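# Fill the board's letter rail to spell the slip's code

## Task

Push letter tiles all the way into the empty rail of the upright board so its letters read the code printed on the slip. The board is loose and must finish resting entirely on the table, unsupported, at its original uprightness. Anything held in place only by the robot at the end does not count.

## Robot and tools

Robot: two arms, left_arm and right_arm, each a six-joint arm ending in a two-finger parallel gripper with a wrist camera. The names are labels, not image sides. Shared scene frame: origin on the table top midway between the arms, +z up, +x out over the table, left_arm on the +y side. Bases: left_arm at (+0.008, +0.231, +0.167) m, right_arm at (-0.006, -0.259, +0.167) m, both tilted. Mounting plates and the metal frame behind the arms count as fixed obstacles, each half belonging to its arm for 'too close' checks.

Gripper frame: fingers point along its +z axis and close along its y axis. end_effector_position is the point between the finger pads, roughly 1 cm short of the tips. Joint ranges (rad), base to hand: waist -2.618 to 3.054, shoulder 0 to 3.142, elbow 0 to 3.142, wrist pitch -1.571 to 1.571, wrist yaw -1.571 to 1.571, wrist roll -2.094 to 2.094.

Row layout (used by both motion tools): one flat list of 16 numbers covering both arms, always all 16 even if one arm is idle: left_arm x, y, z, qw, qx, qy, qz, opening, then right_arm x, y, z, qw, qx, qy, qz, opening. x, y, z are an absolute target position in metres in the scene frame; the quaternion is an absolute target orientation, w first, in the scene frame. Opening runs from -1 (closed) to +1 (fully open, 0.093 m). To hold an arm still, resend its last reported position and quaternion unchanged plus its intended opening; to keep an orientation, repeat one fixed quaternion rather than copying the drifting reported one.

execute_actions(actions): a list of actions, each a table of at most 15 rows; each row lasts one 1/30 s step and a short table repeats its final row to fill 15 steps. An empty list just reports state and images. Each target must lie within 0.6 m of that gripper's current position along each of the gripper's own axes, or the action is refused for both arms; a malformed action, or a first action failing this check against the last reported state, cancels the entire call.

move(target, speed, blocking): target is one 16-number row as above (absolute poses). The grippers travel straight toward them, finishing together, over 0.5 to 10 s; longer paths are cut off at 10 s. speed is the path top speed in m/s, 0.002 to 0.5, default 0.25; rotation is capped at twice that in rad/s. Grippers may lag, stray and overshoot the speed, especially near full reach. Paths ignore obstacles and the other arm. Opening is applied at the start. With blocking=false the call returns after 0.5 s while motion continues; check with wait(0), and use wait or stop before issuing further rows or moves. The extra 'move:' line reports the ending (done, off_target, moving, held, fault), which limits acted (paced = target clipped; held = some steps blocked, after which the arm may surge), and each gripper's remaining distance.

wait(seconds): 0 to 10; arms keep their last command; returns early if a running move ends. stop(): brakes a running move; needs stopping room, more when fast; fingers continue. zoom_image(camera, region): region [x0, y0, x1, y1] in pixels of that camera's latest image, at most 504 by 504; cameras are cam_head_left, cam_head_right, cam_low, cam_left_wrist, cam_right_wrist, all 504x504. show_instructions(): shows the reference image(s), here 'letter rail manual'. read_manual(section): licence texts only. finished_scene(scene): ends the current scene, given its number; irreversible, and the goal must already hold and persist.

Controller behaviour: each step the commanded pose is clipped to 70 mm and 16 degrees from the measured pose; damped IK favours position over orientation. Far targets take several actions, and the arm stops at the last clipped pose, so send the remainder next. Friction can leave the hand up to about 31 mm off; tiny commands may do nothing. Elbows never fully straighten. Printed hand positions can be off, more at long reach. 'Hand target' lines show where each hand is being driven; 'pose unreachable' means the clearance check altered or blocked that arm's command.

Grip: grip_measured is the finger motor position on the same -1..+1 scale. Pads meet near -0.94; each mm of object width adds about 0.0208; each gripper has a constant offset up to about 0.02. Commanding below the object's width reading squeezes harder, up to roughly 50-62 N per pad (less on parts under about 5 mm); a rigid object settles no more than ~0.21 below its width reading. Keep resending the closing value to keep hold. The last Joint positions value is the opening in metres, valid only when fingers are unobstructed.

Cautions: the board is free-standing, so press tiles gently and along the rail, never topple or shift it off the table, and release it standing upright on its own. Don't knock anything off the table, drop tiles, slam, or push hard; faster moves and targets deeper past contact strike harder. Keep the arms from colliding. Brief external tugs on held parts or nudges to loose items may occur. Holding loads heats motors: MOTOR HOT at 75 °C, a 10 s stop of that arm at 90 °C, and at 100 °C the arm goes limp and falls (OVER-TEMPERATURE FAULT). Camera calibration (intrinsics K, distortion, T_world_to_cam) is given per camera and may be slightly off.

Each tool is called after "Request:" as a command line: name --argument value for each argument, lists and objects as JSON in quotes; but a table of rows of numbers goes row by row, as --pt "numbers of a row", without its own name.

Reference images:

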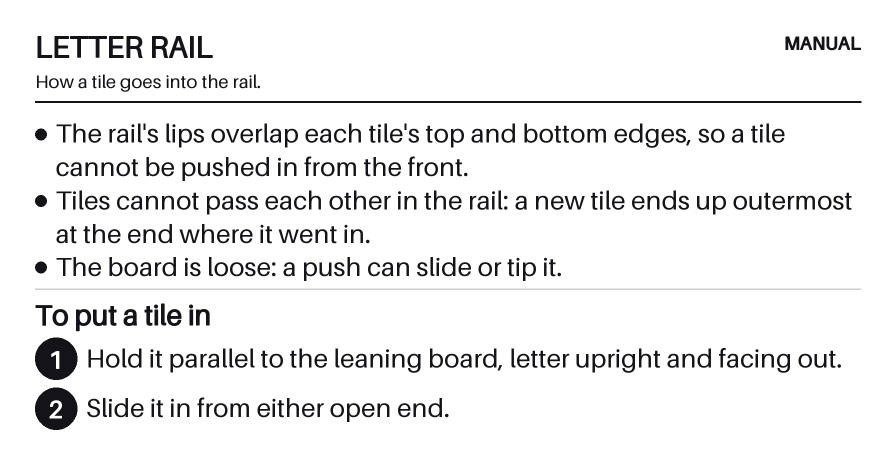

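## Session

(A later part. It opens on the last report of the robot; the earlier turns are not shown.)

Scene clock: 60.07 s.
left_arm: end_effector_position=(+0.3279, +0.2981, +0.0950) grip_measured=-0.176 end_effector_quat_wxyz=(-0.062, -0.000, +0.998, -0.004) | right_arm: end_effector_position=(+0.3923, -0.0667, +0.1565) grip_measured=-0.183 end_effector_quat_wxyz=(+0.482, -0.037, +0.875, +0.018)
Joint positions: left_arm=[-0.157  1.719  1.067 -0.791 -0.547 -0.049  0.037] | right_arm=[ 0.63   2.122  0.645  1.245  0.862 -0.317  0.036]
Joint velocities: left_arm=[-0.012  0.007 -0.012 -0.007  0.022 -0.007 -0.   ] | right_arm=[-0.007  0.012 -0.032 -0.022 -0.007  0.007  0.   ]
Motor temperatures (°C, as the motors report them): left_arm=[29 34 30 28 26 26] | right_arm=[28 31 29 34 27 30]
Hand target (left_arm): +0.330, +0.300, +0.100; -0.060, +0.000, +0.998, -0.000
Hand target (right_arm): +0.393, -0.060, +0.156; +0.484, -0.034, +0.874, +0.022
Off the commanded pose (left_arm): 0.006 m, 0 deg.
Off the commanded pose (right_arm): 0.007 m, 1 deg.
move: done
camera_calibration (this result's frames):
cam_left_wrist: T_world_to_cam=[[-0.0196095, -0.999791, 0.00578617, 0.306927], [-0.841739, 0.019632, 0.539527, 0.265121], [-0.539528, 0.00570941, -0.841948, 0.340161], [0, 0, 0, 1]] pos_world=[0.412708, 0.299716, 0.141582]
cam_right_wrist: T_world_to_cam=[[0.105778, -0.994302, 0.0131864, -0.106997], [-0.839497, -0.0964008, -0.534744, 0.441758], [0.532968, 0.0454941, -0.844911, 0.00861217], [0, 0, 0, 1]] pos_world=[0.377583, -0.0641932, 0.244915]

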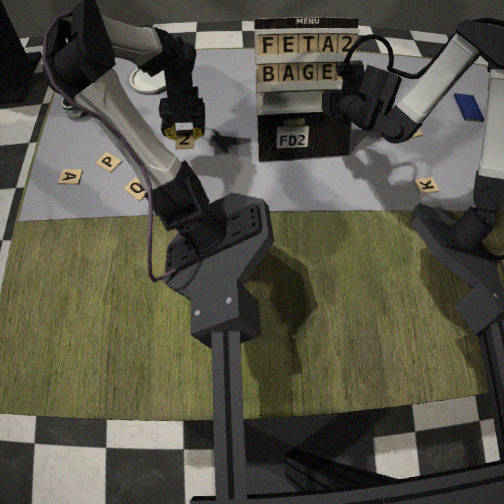

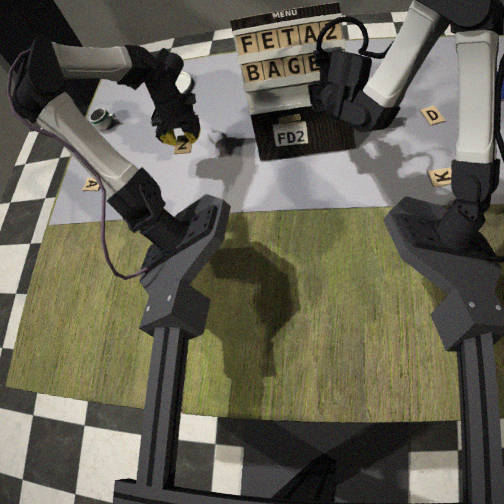

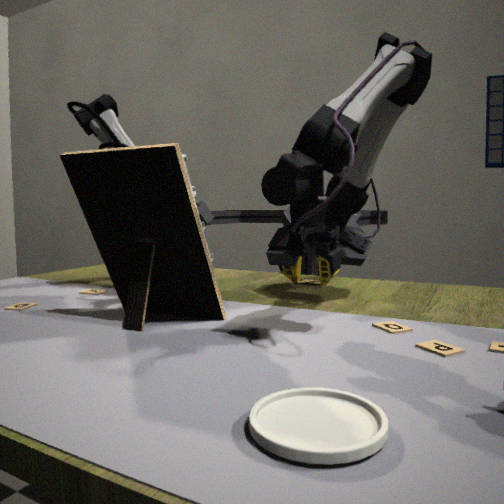

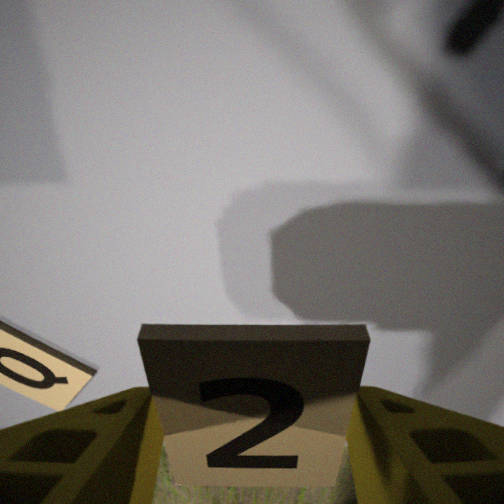

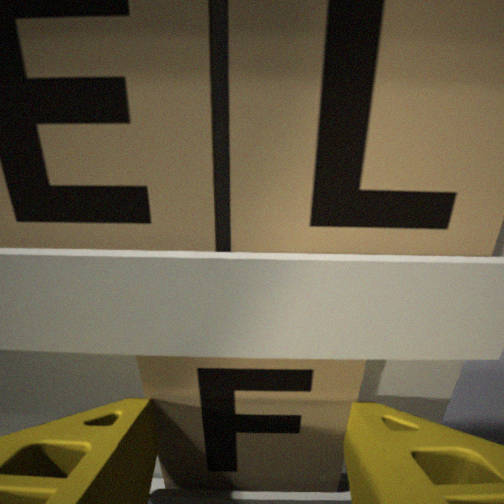

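Request:
move --target '[0.33,0.30,0.1,-0.06,0,1,0,-0.2,0.3835,0.055,0.1555,0.4845,-0.034,0.874,0.022,-0.2]' --speed 0.05

Request:
execute_actions --actions '[[[0.33,0.30,0.1,-0.06,0,1,0,-0.2,0.3835,0.05,0.1555,0.4845,-0.034,0.874,0.022,0.3]]]'

Request:
move --target '[0.33,0.30,0.1,-0.06,0,1,0,-0.2,0.335,0.04,0.185,0.4845,-0.034,0.874,0.022,0.3]' --speed 0.1

Request:
move --target '[0.31,0.25,0.1,-0.06,0,1,0,-0.2,0.33,-0.25,0.18,0.2,0,0.98,0,0.5]'

Request:
move --target '[0.25,0.0,0.05,-0.065,0,1,0,-0.2,0.43,-0.33,0.07,-0.07,-0.17,0.983,0.012,0.5]'

Scene clock: 63.00 s.
left_arm: end_effector_position=(+0.3279, +0.2981, +0.0950) grip_measured=-0.176 end_effector_quat_wxyz=(-0.062, -0.000, +0.998, -0.004) | right_arm: end_effector_position=(+0.3850, +0.0459, +0.1583) grip_measured=-0.183 end_effector_quat_wxyz=(+0.486, -0.029, +0.873, +0.015)
Joint positions: left_arm=[-0.157  1.719  1.067 -0.791 -0.547 -0.049  0.037] | right_arm=[ 0.812  2.445  1.039  1.13   1.048 -0.242  0.036]
Joint velocities: left_arm=[ 0.002  0.002 -0.007 -0.007 -0.051  0.037  0.   ] | right_arm=[ 0.007 -0.017  0.007 -0.095  0.022  0.081 -0.001]
Motor temperatures (°C, as the motors report them): left_arm=[29 34 30 28 26 26] | right_arm=[28 31 29 34 27 30]
Hand target (left_arm): +0.330, +0.300, +0.100; -0.060, +0.000, +0.998, -0.000
Hand target (right_arm): +0.383, +0.055, +0.154; +0.485, -0.034, +0.874, +0.022
Off the commanded pose (left_arm): 0.006 m, 0 deg.
Off the commanded pose (right_arm): 0.010 m, 1 deg.
move: done
camera_calibration (this result's frames):
cam_left_wrist: T_world_to_cam=[[-0.0196095, -0.999791, 0.00578617, 0.306927], [-0.841739, 0.019632, 0.539527, 0.265121], [-0.539528, 0.00570941, -0.841948, 0.340161], [0, 0, 0, 1]] pos_world=[0.412708, 0.299716, 0.141582]
cam_right_wrist: T_world_to_cam=[[0.088577, -0.996021, 0.00977821, 0.0129739], [-0.836751, -0.0797314, -0.541747, 0.446816], [0.540371, 0.0398044, -0.840485, 0.0056101], [0, 0, 0, 1]] pos_world=[0.369693, 0.0483243, 0.24665]

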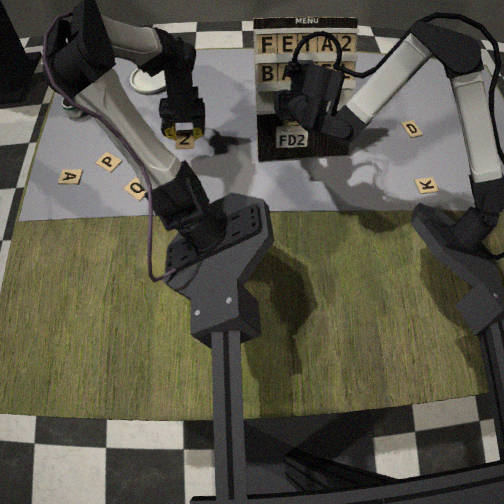

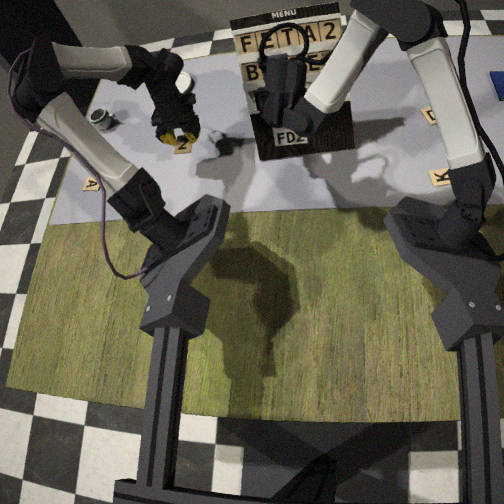

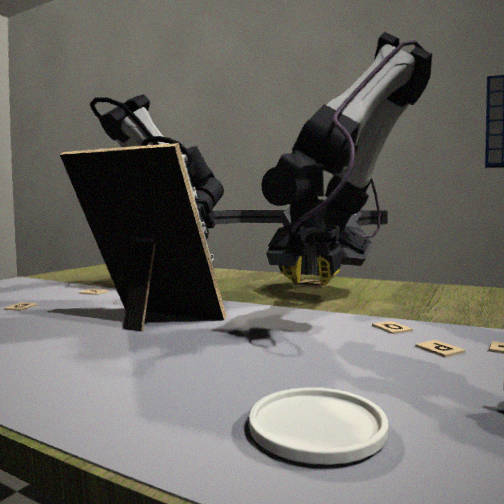

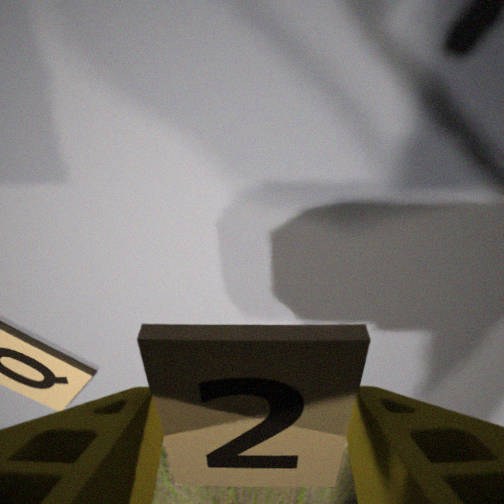

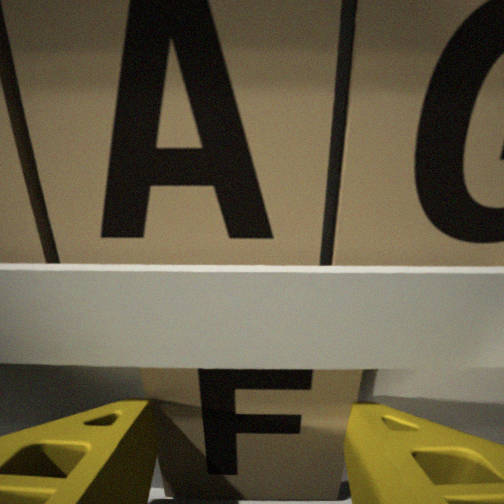

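Scene clock: 63.50 s.
left_arm: end_effector_position=(+0.3278, +0.2981, +0.0951) grip_measured=-0.176 end_effector_quat_wxyz=(-0.062, -0.000, +0.998, -0.004) | right_arm: end_effector_position=(+0.3851, +0.0473, +0.1585) grip_measured=+0.297 end_effector_quat_wxyz=(+0.486, -0.030, +0.873, +0.019)
Joint positions: left_arm=[-0.157  1.719  1.067 -0.791 -0.547 -0.049  0.037] | right_arm=[ 0.812  2.445  1.039  1.129  1.04  -0.239  0.059]
Joint velocities: left_arm=[-0.002  0.007 -0.022 -0.081 -0.051  0.007 -0.   ] | right_arm=[-0.007 -0.017  0.002  0.066 -0.081 -0.022  0.001]
Motor temperatures (°C, as the motors report them): left_arm=[29 34 30 28 26 26] | right_arm=[28 31 29 34 27 30]
Hand target (left_arm): +0.330, +0.300, +0.100; -0.060, +0.000, +0.998, -0.000
Hand target (right_arm): +0.383, +0.050, +0.155; +0.484, -0.034, +0.874, +0.022
Off the commanded pose (left_arm): 0.006 m, 0 deg.
Off the commanded pose (right_arm): 0.004 m, 1 deg.
camera_calibration (this result's frames):
cam_left_wrist: T_world_to_cam=[[-0.0198088, -0.999787, 0.00580136, 0.306992], [-0.84156, 0.0198061, 0.5398, 0.26491], [-0.5398, 0.00581059, -0.841774, 0.340167], [0, 0, 0, 1]] pos_world=[0.412641, 0.299703, 0.141564]
cam_right_wrist: T_world_to_cam=[[0.0941625, -0.995549, 0.00403298, 0.0130304], [-0.835577, -0.0812329, -0.543335, 0.446954], [0.541244, 0.0477919, -0.839506, 0.00485202], [0, 0, 0, 1]] pos_world=[0.369612, 0.0490479, 0.246867]

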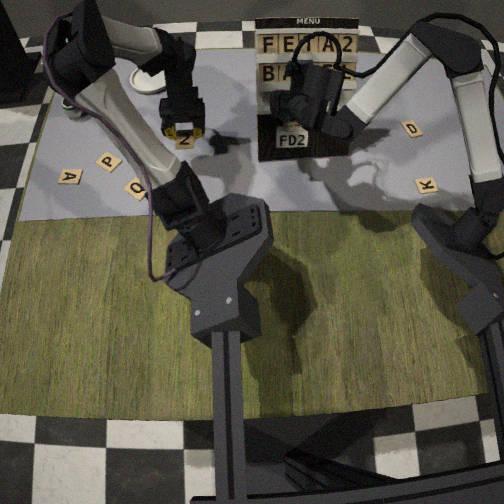

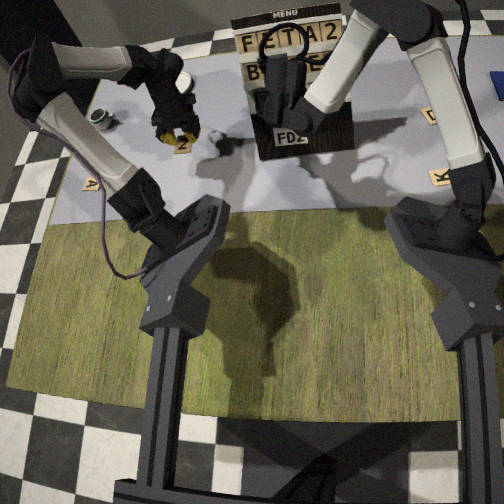

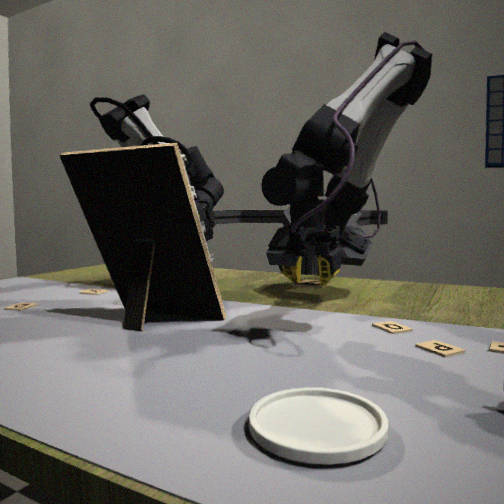

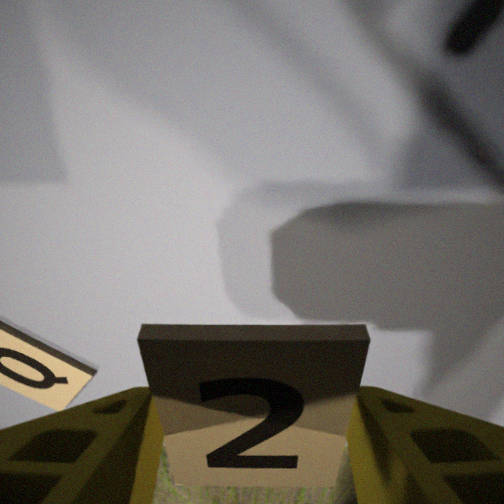

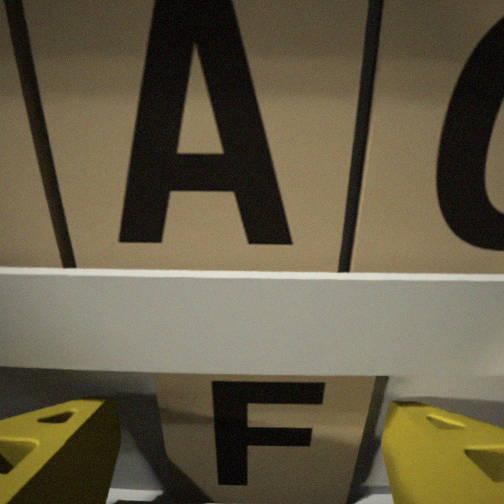

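Scene clock: 64.50 s.
left_arm: end_effector_position=(+0.3278, +0.2981, +0.0951) grip_measured=-0.176 end_effector_quat_wxyz=(-0.062, -0.000, +0.998, -0.004) | right_arm: end_effector_position=(+0.3390, +0.0448, +0.1852) grip_measured=+0.297 end_effector_quat_wxyz=(+0.488, -0.031, +0.872, +0.026)
Joint positions: left_arm=[-0.157  1.719  1.067 -0.791 -0.547 -0.049  0.037] | right_arm=[ 0.935  2.369  0.921  1.102  1.144 -0.155  0.059]
Joint velocities: left_arm=[-0.017  0.002 -0.017 -0.022 -0.051 -0.022  0.   ] | right_arm=[-0.002 -0.027 -0.012 -0.051 -0.051  0.037 -0.   ]
Motor temperatures (°C, as the motors report them): left_arm=[29 34 30 28 26 26] | right_arm=[28 32 29 34 27 30]
Hand target (left_arm): +0.330, +0.300, +0.100; -0.060, +0.000, +0.998, -0.000
Hand target (right_arm): +0.335, +0.041, +0.186; +0.485, -0.034, +0.874, +0.022
Off the commanded pose (left_arm): 0.006 m, 0 deg.
Off the commanded pose (right_arm): 0.006 m, 1 deg.
move: done
camera_calibration (this result's frames):
cam_left_wrist: T_world_to_cam=[[-0.0198088, -0.999787, 0.00580136, 0.306992], [-0.84156, 0.0198061, 0.5398, 0.26491], [-0.5398, 0.00581059, -0.841774, 0.340167], [0, 0, 0, 1]] pos_world=[0.412641, 0.299703, 0.141564]
cam_right_wrist: T_world_to_cam=[[0.101807, -0.994785, -0.00618598, 0.0140655], [-0.833308, -0.0818817, -0.546711, 0.422632], [0.543354, 0.0608139, -0.837298, 0.050584], [0, 0, 0, 1]] pos_world=[0.323265, 0.0455218, 0.273498]

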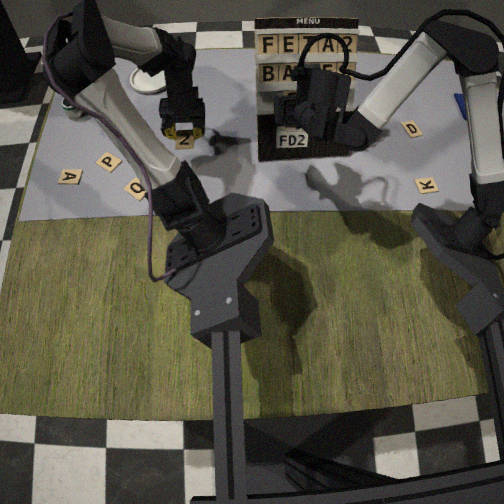

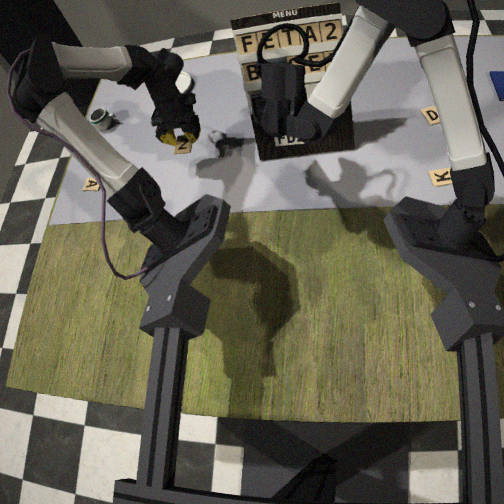

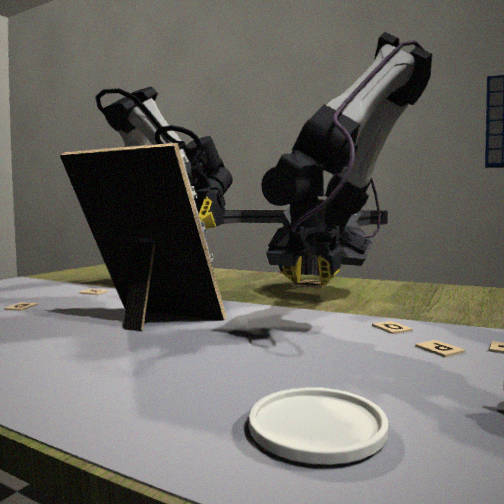

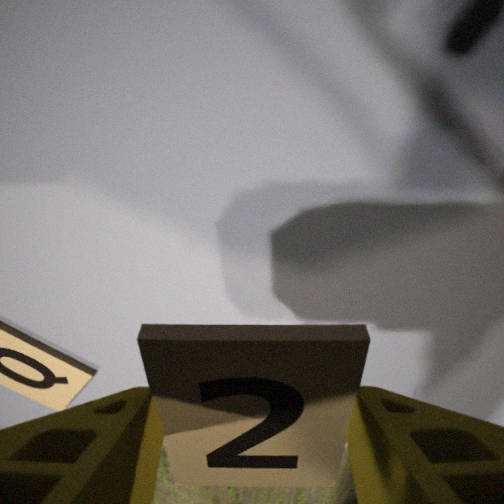

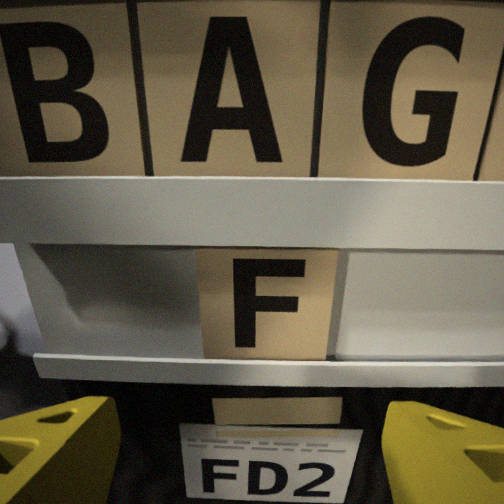

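Scene clock: 66.53 s.
left_arm: end_effector_position=(+0.3194, +0.2561, +0.1097) grip_measured=-0.176 end_effector_quat_wxyz=(-0.045, -0.011, +0.999, -0.007) | right_arm: end_effector_position=(+0.3273, -0.2472, +0.1820) grip_measured=+0.497 end_effector_quat_wxyz=(+0.203, -0.003, +0.979, +0.001)
Joint positions: left_arm=[-0.303  1.719  1.016 -0.791 -0.559 -0.221  0.037] | right_arm=[ 0.384  1.205  0.703 -0.446  0.736  0.175  0.069]
Joint velocities: left_arm=[-0.007 -0.002 -0.002  0.081 -0.037  0.022  0.   ] | right_arm=[ 0.007 -0.012 -0.007 -0.11  -0.022 -0.037 -0.001]
Motor temperatures (°C, as the motors report them): left_arm=[29 34 30 28 26 26] | right_arm=[28 32 30 34 27 30]
Hand target (left_arm): +0.309, +0.251, +0.101; -0.061, +0.000, +0.998, +0.000
Hand target (right_arm): +0.330, -0.250, +0.183; +0.200, -0.001, +0.980, +0.001
Off the commanded pose (left_arm): 0.015 m, 2 deg.
Off the commanded pose (right_arm): 0.004 m, 0 deg.
move: off_target (left_arm)
camera_calibration (this result's frames):
cam_left_wrist: T_world_to_cam=[[0.00253556, -0.999938, 0.0108183, 0.257107], [-0.858967, 0.00336143, 0.512019, 0.263533], [-0.512024, -0.0105908, -0.858906, 0.345401], [0, 0, 0, 1]] pos_world=[0.402567, 0.259863, 0.158951]
cam_right_wrist: T_world_to_cam=[[0.0296271, -0.999532, -0.00767988, -0.252469], [-0.998991, -0.0298686, 0.0335246, 0.34868], [-0.0337383, 0.0066789, -0.999408, 0.277059], [0, 0, 0, 1]] pos_world=[0.365155, -0.243787, 0.263267]

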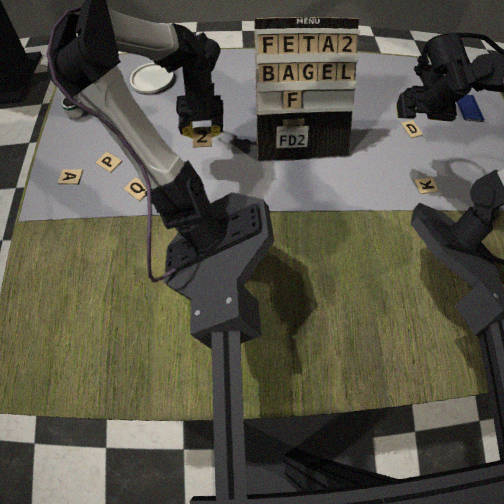

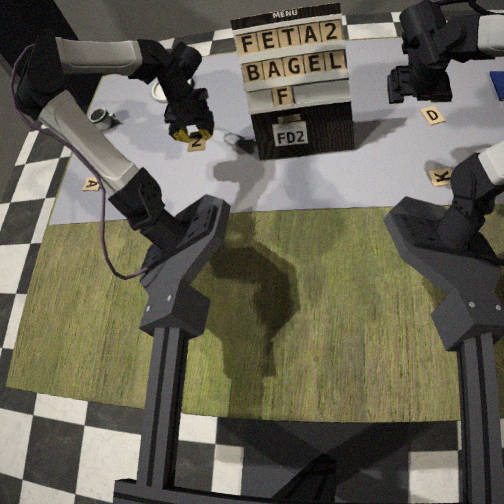

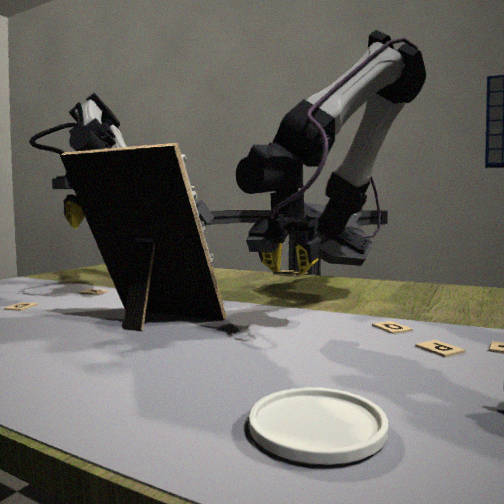

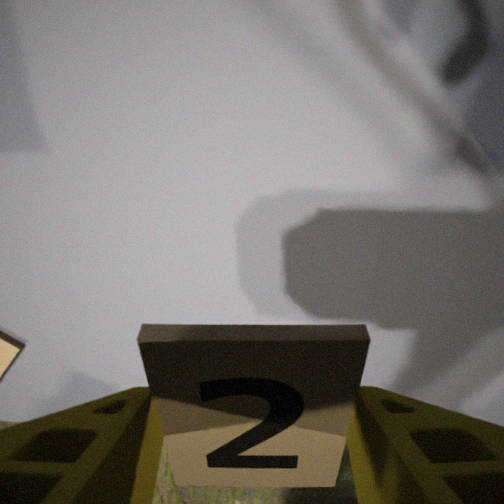

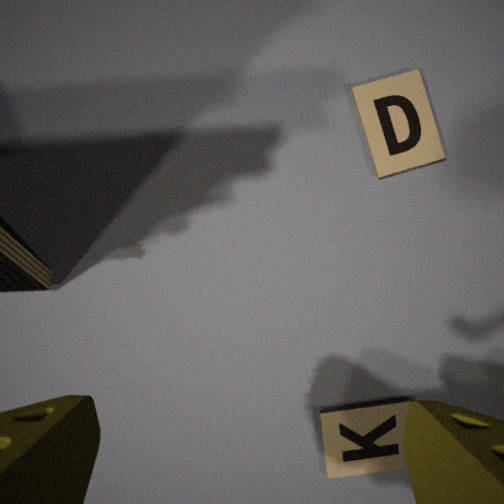

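Scene clock: 68.70 s.
left_arm: end_effector_position=(+0.2539, +0.0026, +0.0547) grip_measured=-0.176 end_effector_quat_wxyz=(-0.054, -0.003, +0.999, -0.004) | right_arm: end_effector_position=(+0.4297, -0.3314, +0.0741) grip_measured=+0.497 end_effector_quat_wxyz=(-0.060, -0.167, +0.984, +0.009)
Joint positions: left_arm=[-0.86   2.486  1.281 -0.644 -0.497 -0.861  0.037] | right_arm=[-0.125  1.937  1.598 -0.945  0.466 -0.355  0.069]
Joint velocities: left_arm=[-0.002 -0.012 -0.002  0.066  0.007 -0.022 -0.001] | right_arm=[ 0.012 -0.007 -0.002 -0.007  0.007  0.007 -0.002]
Motor temperatures (°C, as the motors report them): left_arm=[29 34 30 28 26 26] | right_arm=[28 32 30 34 27 30]
Hand target (left_arm): +0.248, +0.003, +0.051; -0.067, -0.000, +0.998, +0.002
Hand target (right_arm): +0.428, -0.331, +0.067; -0.070, -0.171, +0.983, +0.013
Off the commanded pose (left_arm): 0.007 m, 1 deg.
Off the commanded pose (right_arm): 0.004 m, 1 deg.
move: done
camera_calibration (this result's frames):
cam_left_wrist: T_world_to_cam=[[-0.013716, -0.999889, 0.00584475, 0.00868653], [-0.849828, 0.0147372, 0.526854, 0.233108], [-0.526882, 0.00225931, -0.849935, 0.265197], [0, 0, 0, 1]] pos_world=[0.337948, 0.00465104, 0.102535]
cam_right_wrist: T_world_to_cam=[[0.344368, -0.937181, -0.0557039, -0.451524], [-0.786949, -0.320504, 0.527246, 0.228068], [-0.511978, -0.13773, -0.847885, 0.319621], [0, 0, 0, 1]] pos_world=[0.498607, -0.306041, 0.125602]

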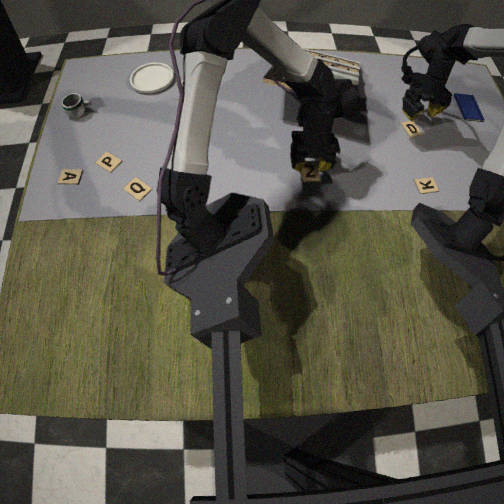

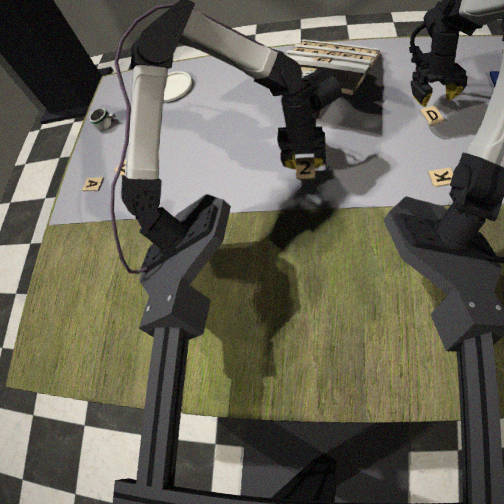

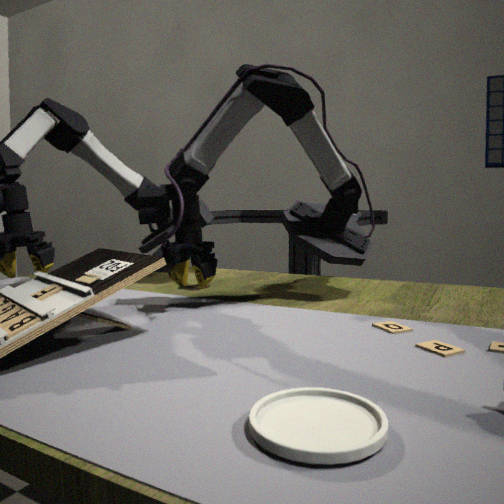

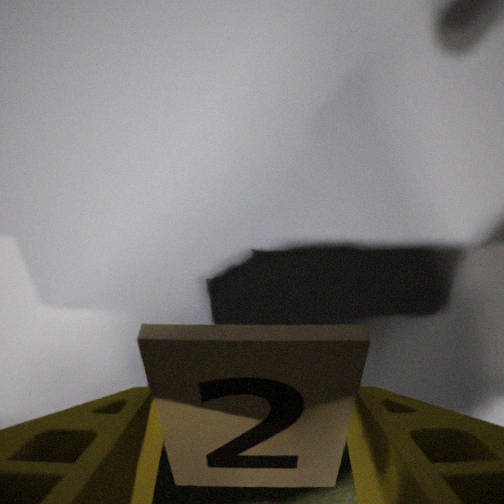

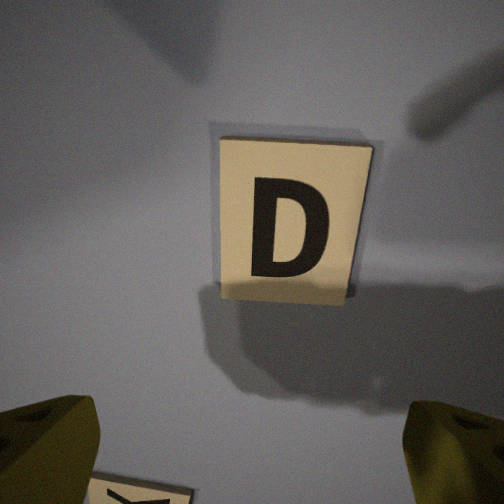

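Request:
move --target '[0.215,0.02,0.004,-0.065,0,1,0,-0.2,0.40,-0.36,0.1,-0.07,-0.17,0.983,0.012,0.5]' --speed 0.06

Request:
execute_actions --actions '[[[0.215,0.02,0.006,-0.065,0,1,0,0.4,0.40,-0.36,0.1,-0.07,-0.17,0.983,0.012,0.5]],[[0.21,0.04,0.05,-0.03,0,1,0,0.4,0.40,-0.36,0.1,-0.07,-0.17,0.983,0.012,0.5]]]'

Request:
move --target '[0.28,0.3,0.15,0,0,1,0,0.4,0.40,-0.36,0.1,-0.07,-0.17,0.983,0.012,0.5]'

Request:
zoom_image --camera "cam_head_left" --region '[220, 0, 460, 200]'

Request:
zoom_image --camera "cam_head_right" --region '[220, 0, 460, 200]'

Scene clock: 70.50 s.
left_arm: end_effector_position=(+0.2231, +0.0152, +0.0140) grip_measured=-0.176 end_effector_quat_wxyz=(-0.059, -0.003, +0.998, -0.008) | right_arm: end_effector_position=(+0.4093, -0.3568, +0.1013) grip_measured=+0.497 end_effector_quat_wxyz=(-0.060, -0.168, +0.984, +0.007)
Joint positions: left_arm=[-0.819  2.526  1.116 -0.418 -0.496 -0.817  0.037] | right_arm=[-0.158  1.805  1.525 -0.989  0.461 -0.391  0.069]
Joint velocities: left_arm=[ 0.002  0.002  0.012 -0.007  0.007  0.066  0.001] | right_arm=[-0.007 -0.007 -0.012  0.051 -0.007 -0.11   0.001]
Motor temperatures (°C, as the motors report them): left_arm=[30 34 30 28 26 26] | right_arm=[28 33 30 33 27 30]
Hand target (left_arm): +0.215, +0.021, +0.005; -0.065, -0.000, +0.998, +0.000
Hand target (right_arm): +0.400, -0.360, +0.101; -0.070, -0.170, +0.983, +0.012
Off the commanded pose (left_arm): 0.014 m, 1 deg.
Off the commanded pose (right_arm): 0.010 m, 1 deg.
move: off_target (left_arm)
camera_calibration (this result's frames):
cam_left_wrist: T_world_to_cam=[[-0.0132007, -0.999817, 0.0138317, 0.0209266], [-0.845138, 0.0185491, 0.534226, 0.22703], [-0.534385, -0.00463749, -0.845228, 0.216092], [0, 0, 0, 1]] pos_world=[0.307624, 0.0177137, 0.0610721]
cam_right_wrist: T_world_to_cam=[[0.34684, -0.936457, -0.0524503, -0.467939], [-0.785708, -0.320636, 0.529014, 0.188822], [-0.512216, -0.142273, -0.846991, 0.32714], [0, 0, 0, 1]] pos_world=[0.478226, -0.331118, 0.152652]

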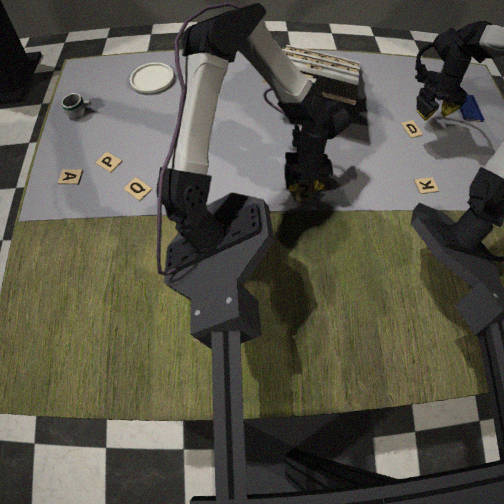

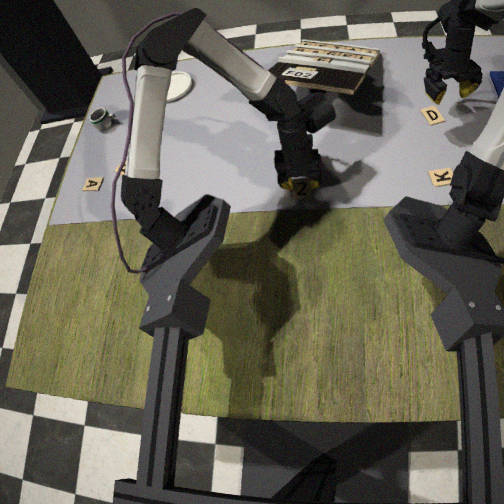

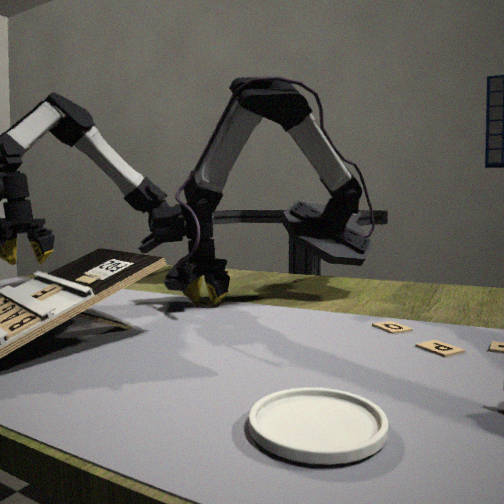

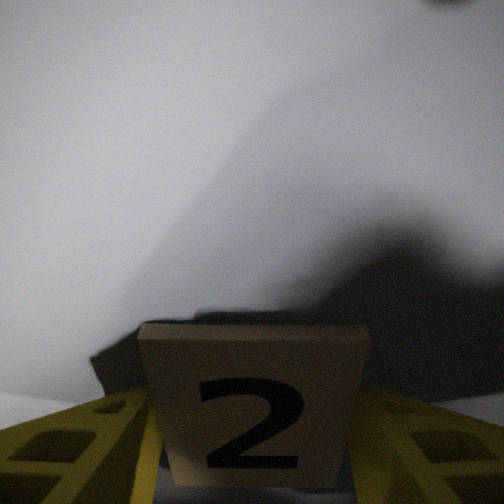

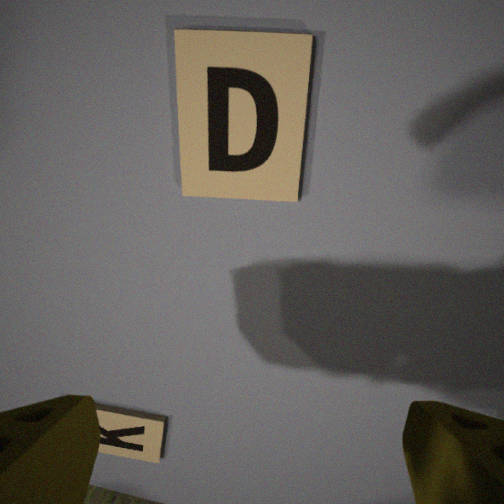

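Scene clock: 71.50 s.
left_arm: end_effector_position=(+0.2157, +0.0316, +0.0503) grip_measured=+0.398 end_effector_quat_wxyz=(-0.026, -0.002, +1.000, -0.011) | right_arm: end_effector_position=(+0.4093, -0.3567, +0.1013) grip_measured=+0.497 end_effector_quat_wxyz=(-0.060, -0.169, +0.984, +0.008)
Joint positions: left_arm=[-0.889  2.368  0.987 -0.43  -0.522 -0.864  0.064] | right_arm=[-0.158  1.805  1.525 -0.989  0.46  -0.393  0.069]
Joint velocities: left_arm=[ 0.017 -0.017 -0.002 -0.037 -0.022 -0.066  0.   ] | right_arm=[ 0.002  0.002  0.002  0.007 -0.037 -0.051  0.001]
Motor temperatures (°C, as the motors report them): left_arm=[30 34 30 28 26 26] | right_arm=[28 33 30 33 27 30]
Hand target (left_arm): +0.210, +0.040, +0.050; -0.030, +0.000, +1.000, +0.000
Hand target (right_arm): +0.400, -0.360, +0.100; -0.070, -0.170, +0.983, +0.012
Off the commanded pose (left_arm): 0.010 m, 1 deg.
Off the commanded pose (right_arm): 0.010 m, 1 deg.
camera_calibration (this result's frames):
cam_left_wrist: T_world_to_cam=[[-0.0158536, -0.999684, 0.0195325, 0.0369527], [-0.877862, 0.023268, 0.478348, 0.2108], [-0.478651, -0.00956328, -0.877953, 0.232626], [0, 0, 0, 1]] pos_world=[0.296986, 0.0342608, 0.102677]
cam_right_wrist: T_world_to_cam=[[0.348174, -0.935912, -0.0533204, -0.468085], [-0.785267, -0.322251, 0.528686, 0.188146], [-0.511987, -0.142204, -0.847141, 0.327107], [0, 0, 0, 1]] pos_world=[0.478194, -0.33094, 0.152677]

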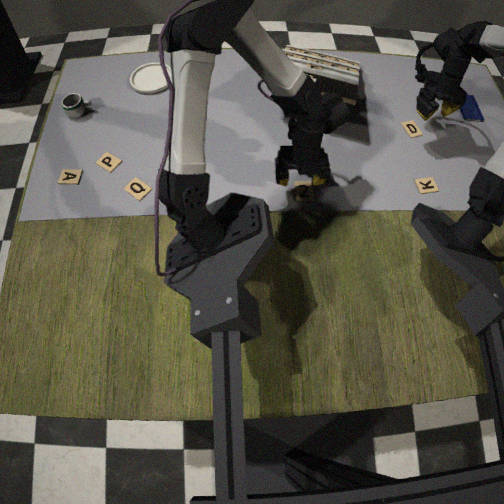

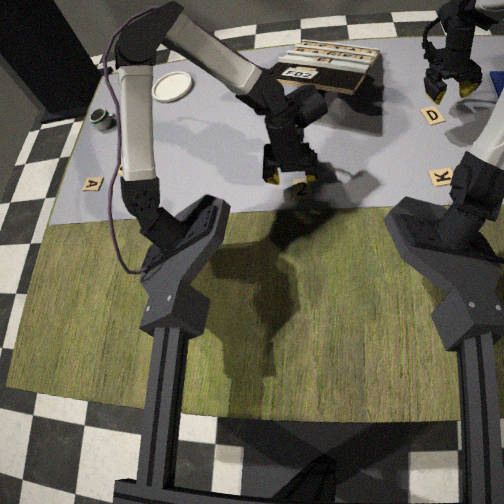

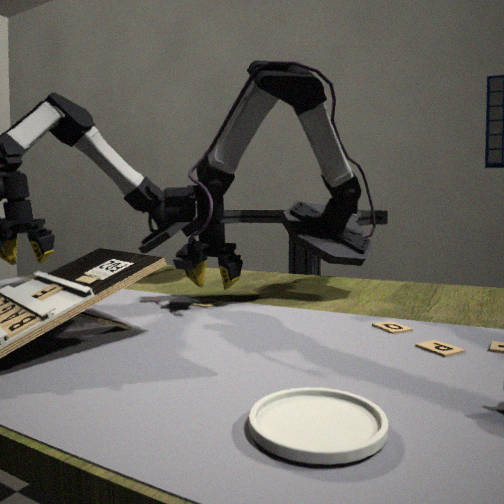

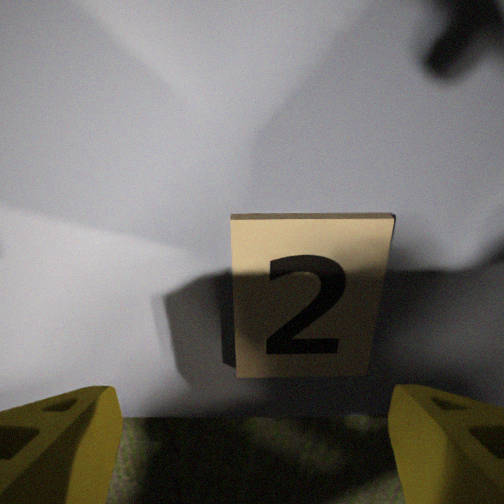

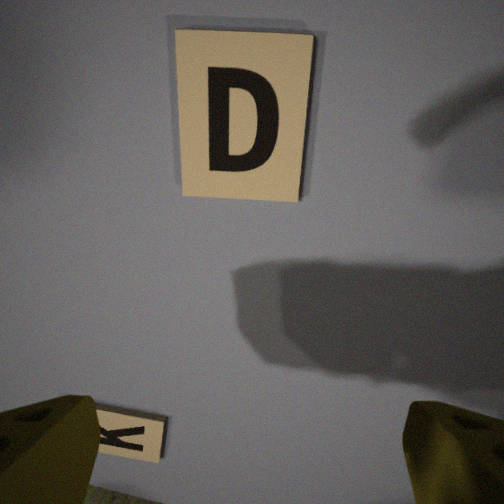

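Scene clock: 73.40 s.
left_arm: end_effector_position=(+0.2815, +0.2931, +0.1457) grip_measured=+0.398 end_effector_quat_wxyz=(+0.005, +0.001, +1.000, +0.001) | right_arm: end_effector_position=(+0.4093, -0.3567, +0.1013) grip_measured=+0.497 end_effector_quat_wxyz=(-0.060, -0.169, +0.984, +0.008)
Joint positions: left_arm=[-0.297  1.379  0.824 -0.818 -0.591 -0.126  0.064] | right_arm=[-0.158  1.805  1.525 -0.989  0.46  -0.393  0.069]
Joint velocities: left_arm=[ 0.007  0.002 -0.007  0.022  0.022  0.051 -0.001] | right_arm=[-0.032  0.002 -0.012  0.007 -0.022  0.051 -0.001]
Motor temperatures (°C, as the motors report them): left_arm=[30 34 30 28 26 26] | right_arm=[28 34 30 33 27 30]
Hand target (left_arm): +0.282, +0.297, +0.149; +0.004, +0.000, +1.000, -0.002
Hand target (right_arm): +0.400, -0.360, +0.100; -0.070, -0.170, +0.983, +0.012
Off the commanded pose (left_arm): 0.008 m, 1 deg.
Off the commanded pose (right_arm): 0.010 m, 1 deg.
move: done
camera_calibration (this result's frames):
cam_left_wrist: T_world_to_cam=[[-0.0227784, -0.999722, -0.00609787, 0.303318], [-0.906246, 0.0180723, 0.422364, 0.23451], [-0.422136, 0.0151469, -0.906406, 0.331344], [0, 0, 0, 1]] pos_world=[0.359305, 0.293977, 0.203133]
cam_right_wrist: T_world_to_cam=[[0.348174, -0.935912, -0.0533204, -0.468085], [-0.785267, -0.322251, 0.528686, 0.188146], [-0.511987, -0.142204, -0.847141, 0.327107], [0, 0, 0, 1]] pos_world=[0.478194, -0.33094, 0.152677]

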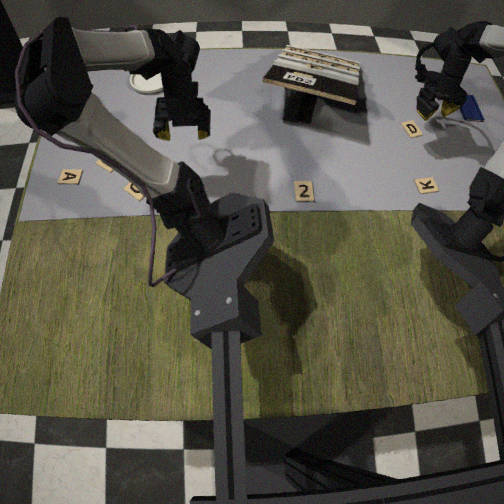

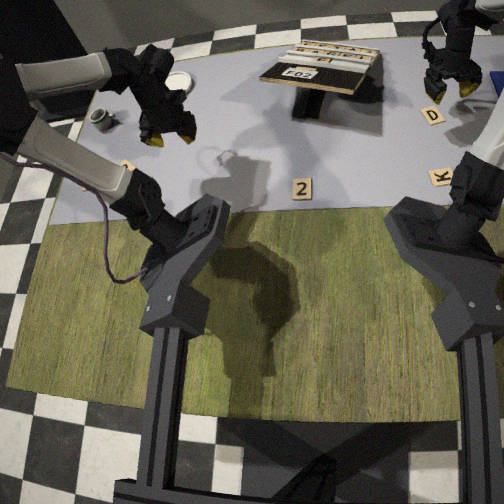

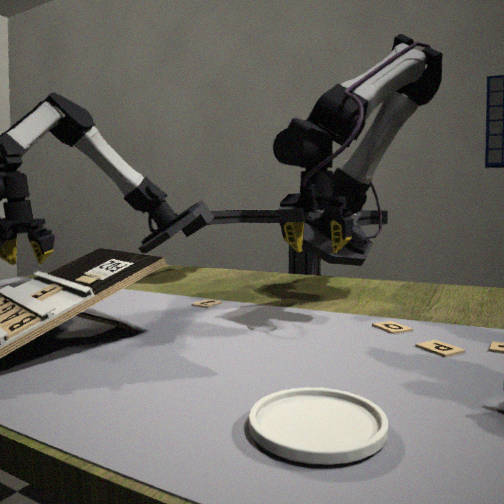

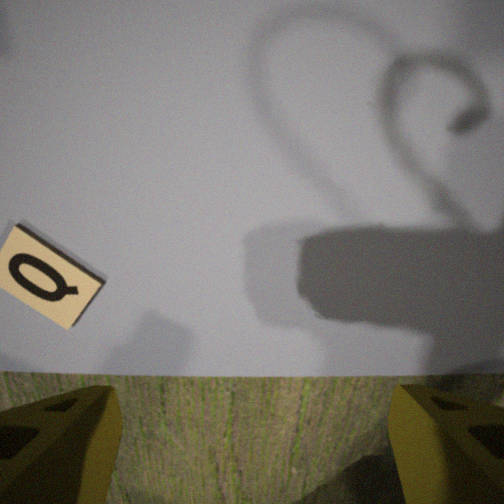

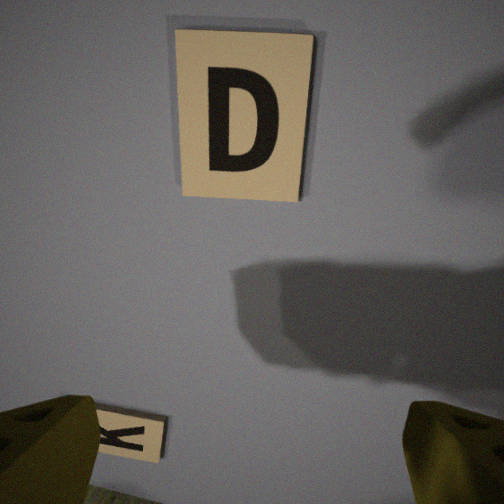

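Region (220, 0, 460, 200) of cam_head_left's 504x504 image, scaled by 2.100, with more detail than that image has.

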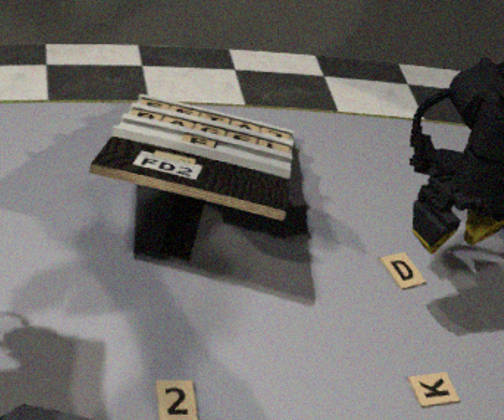

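Region (220, 0, 460, 200) of cam_head_right's 504x504 image, scaled by 2.100, with more detail than that image has.

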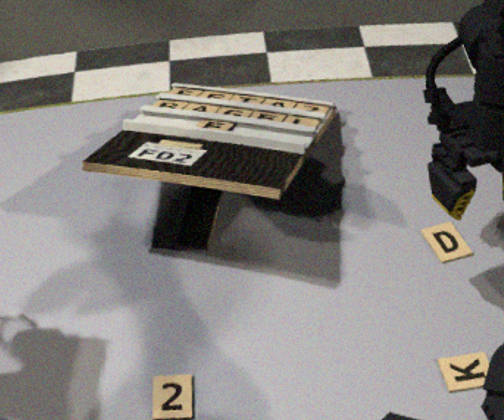

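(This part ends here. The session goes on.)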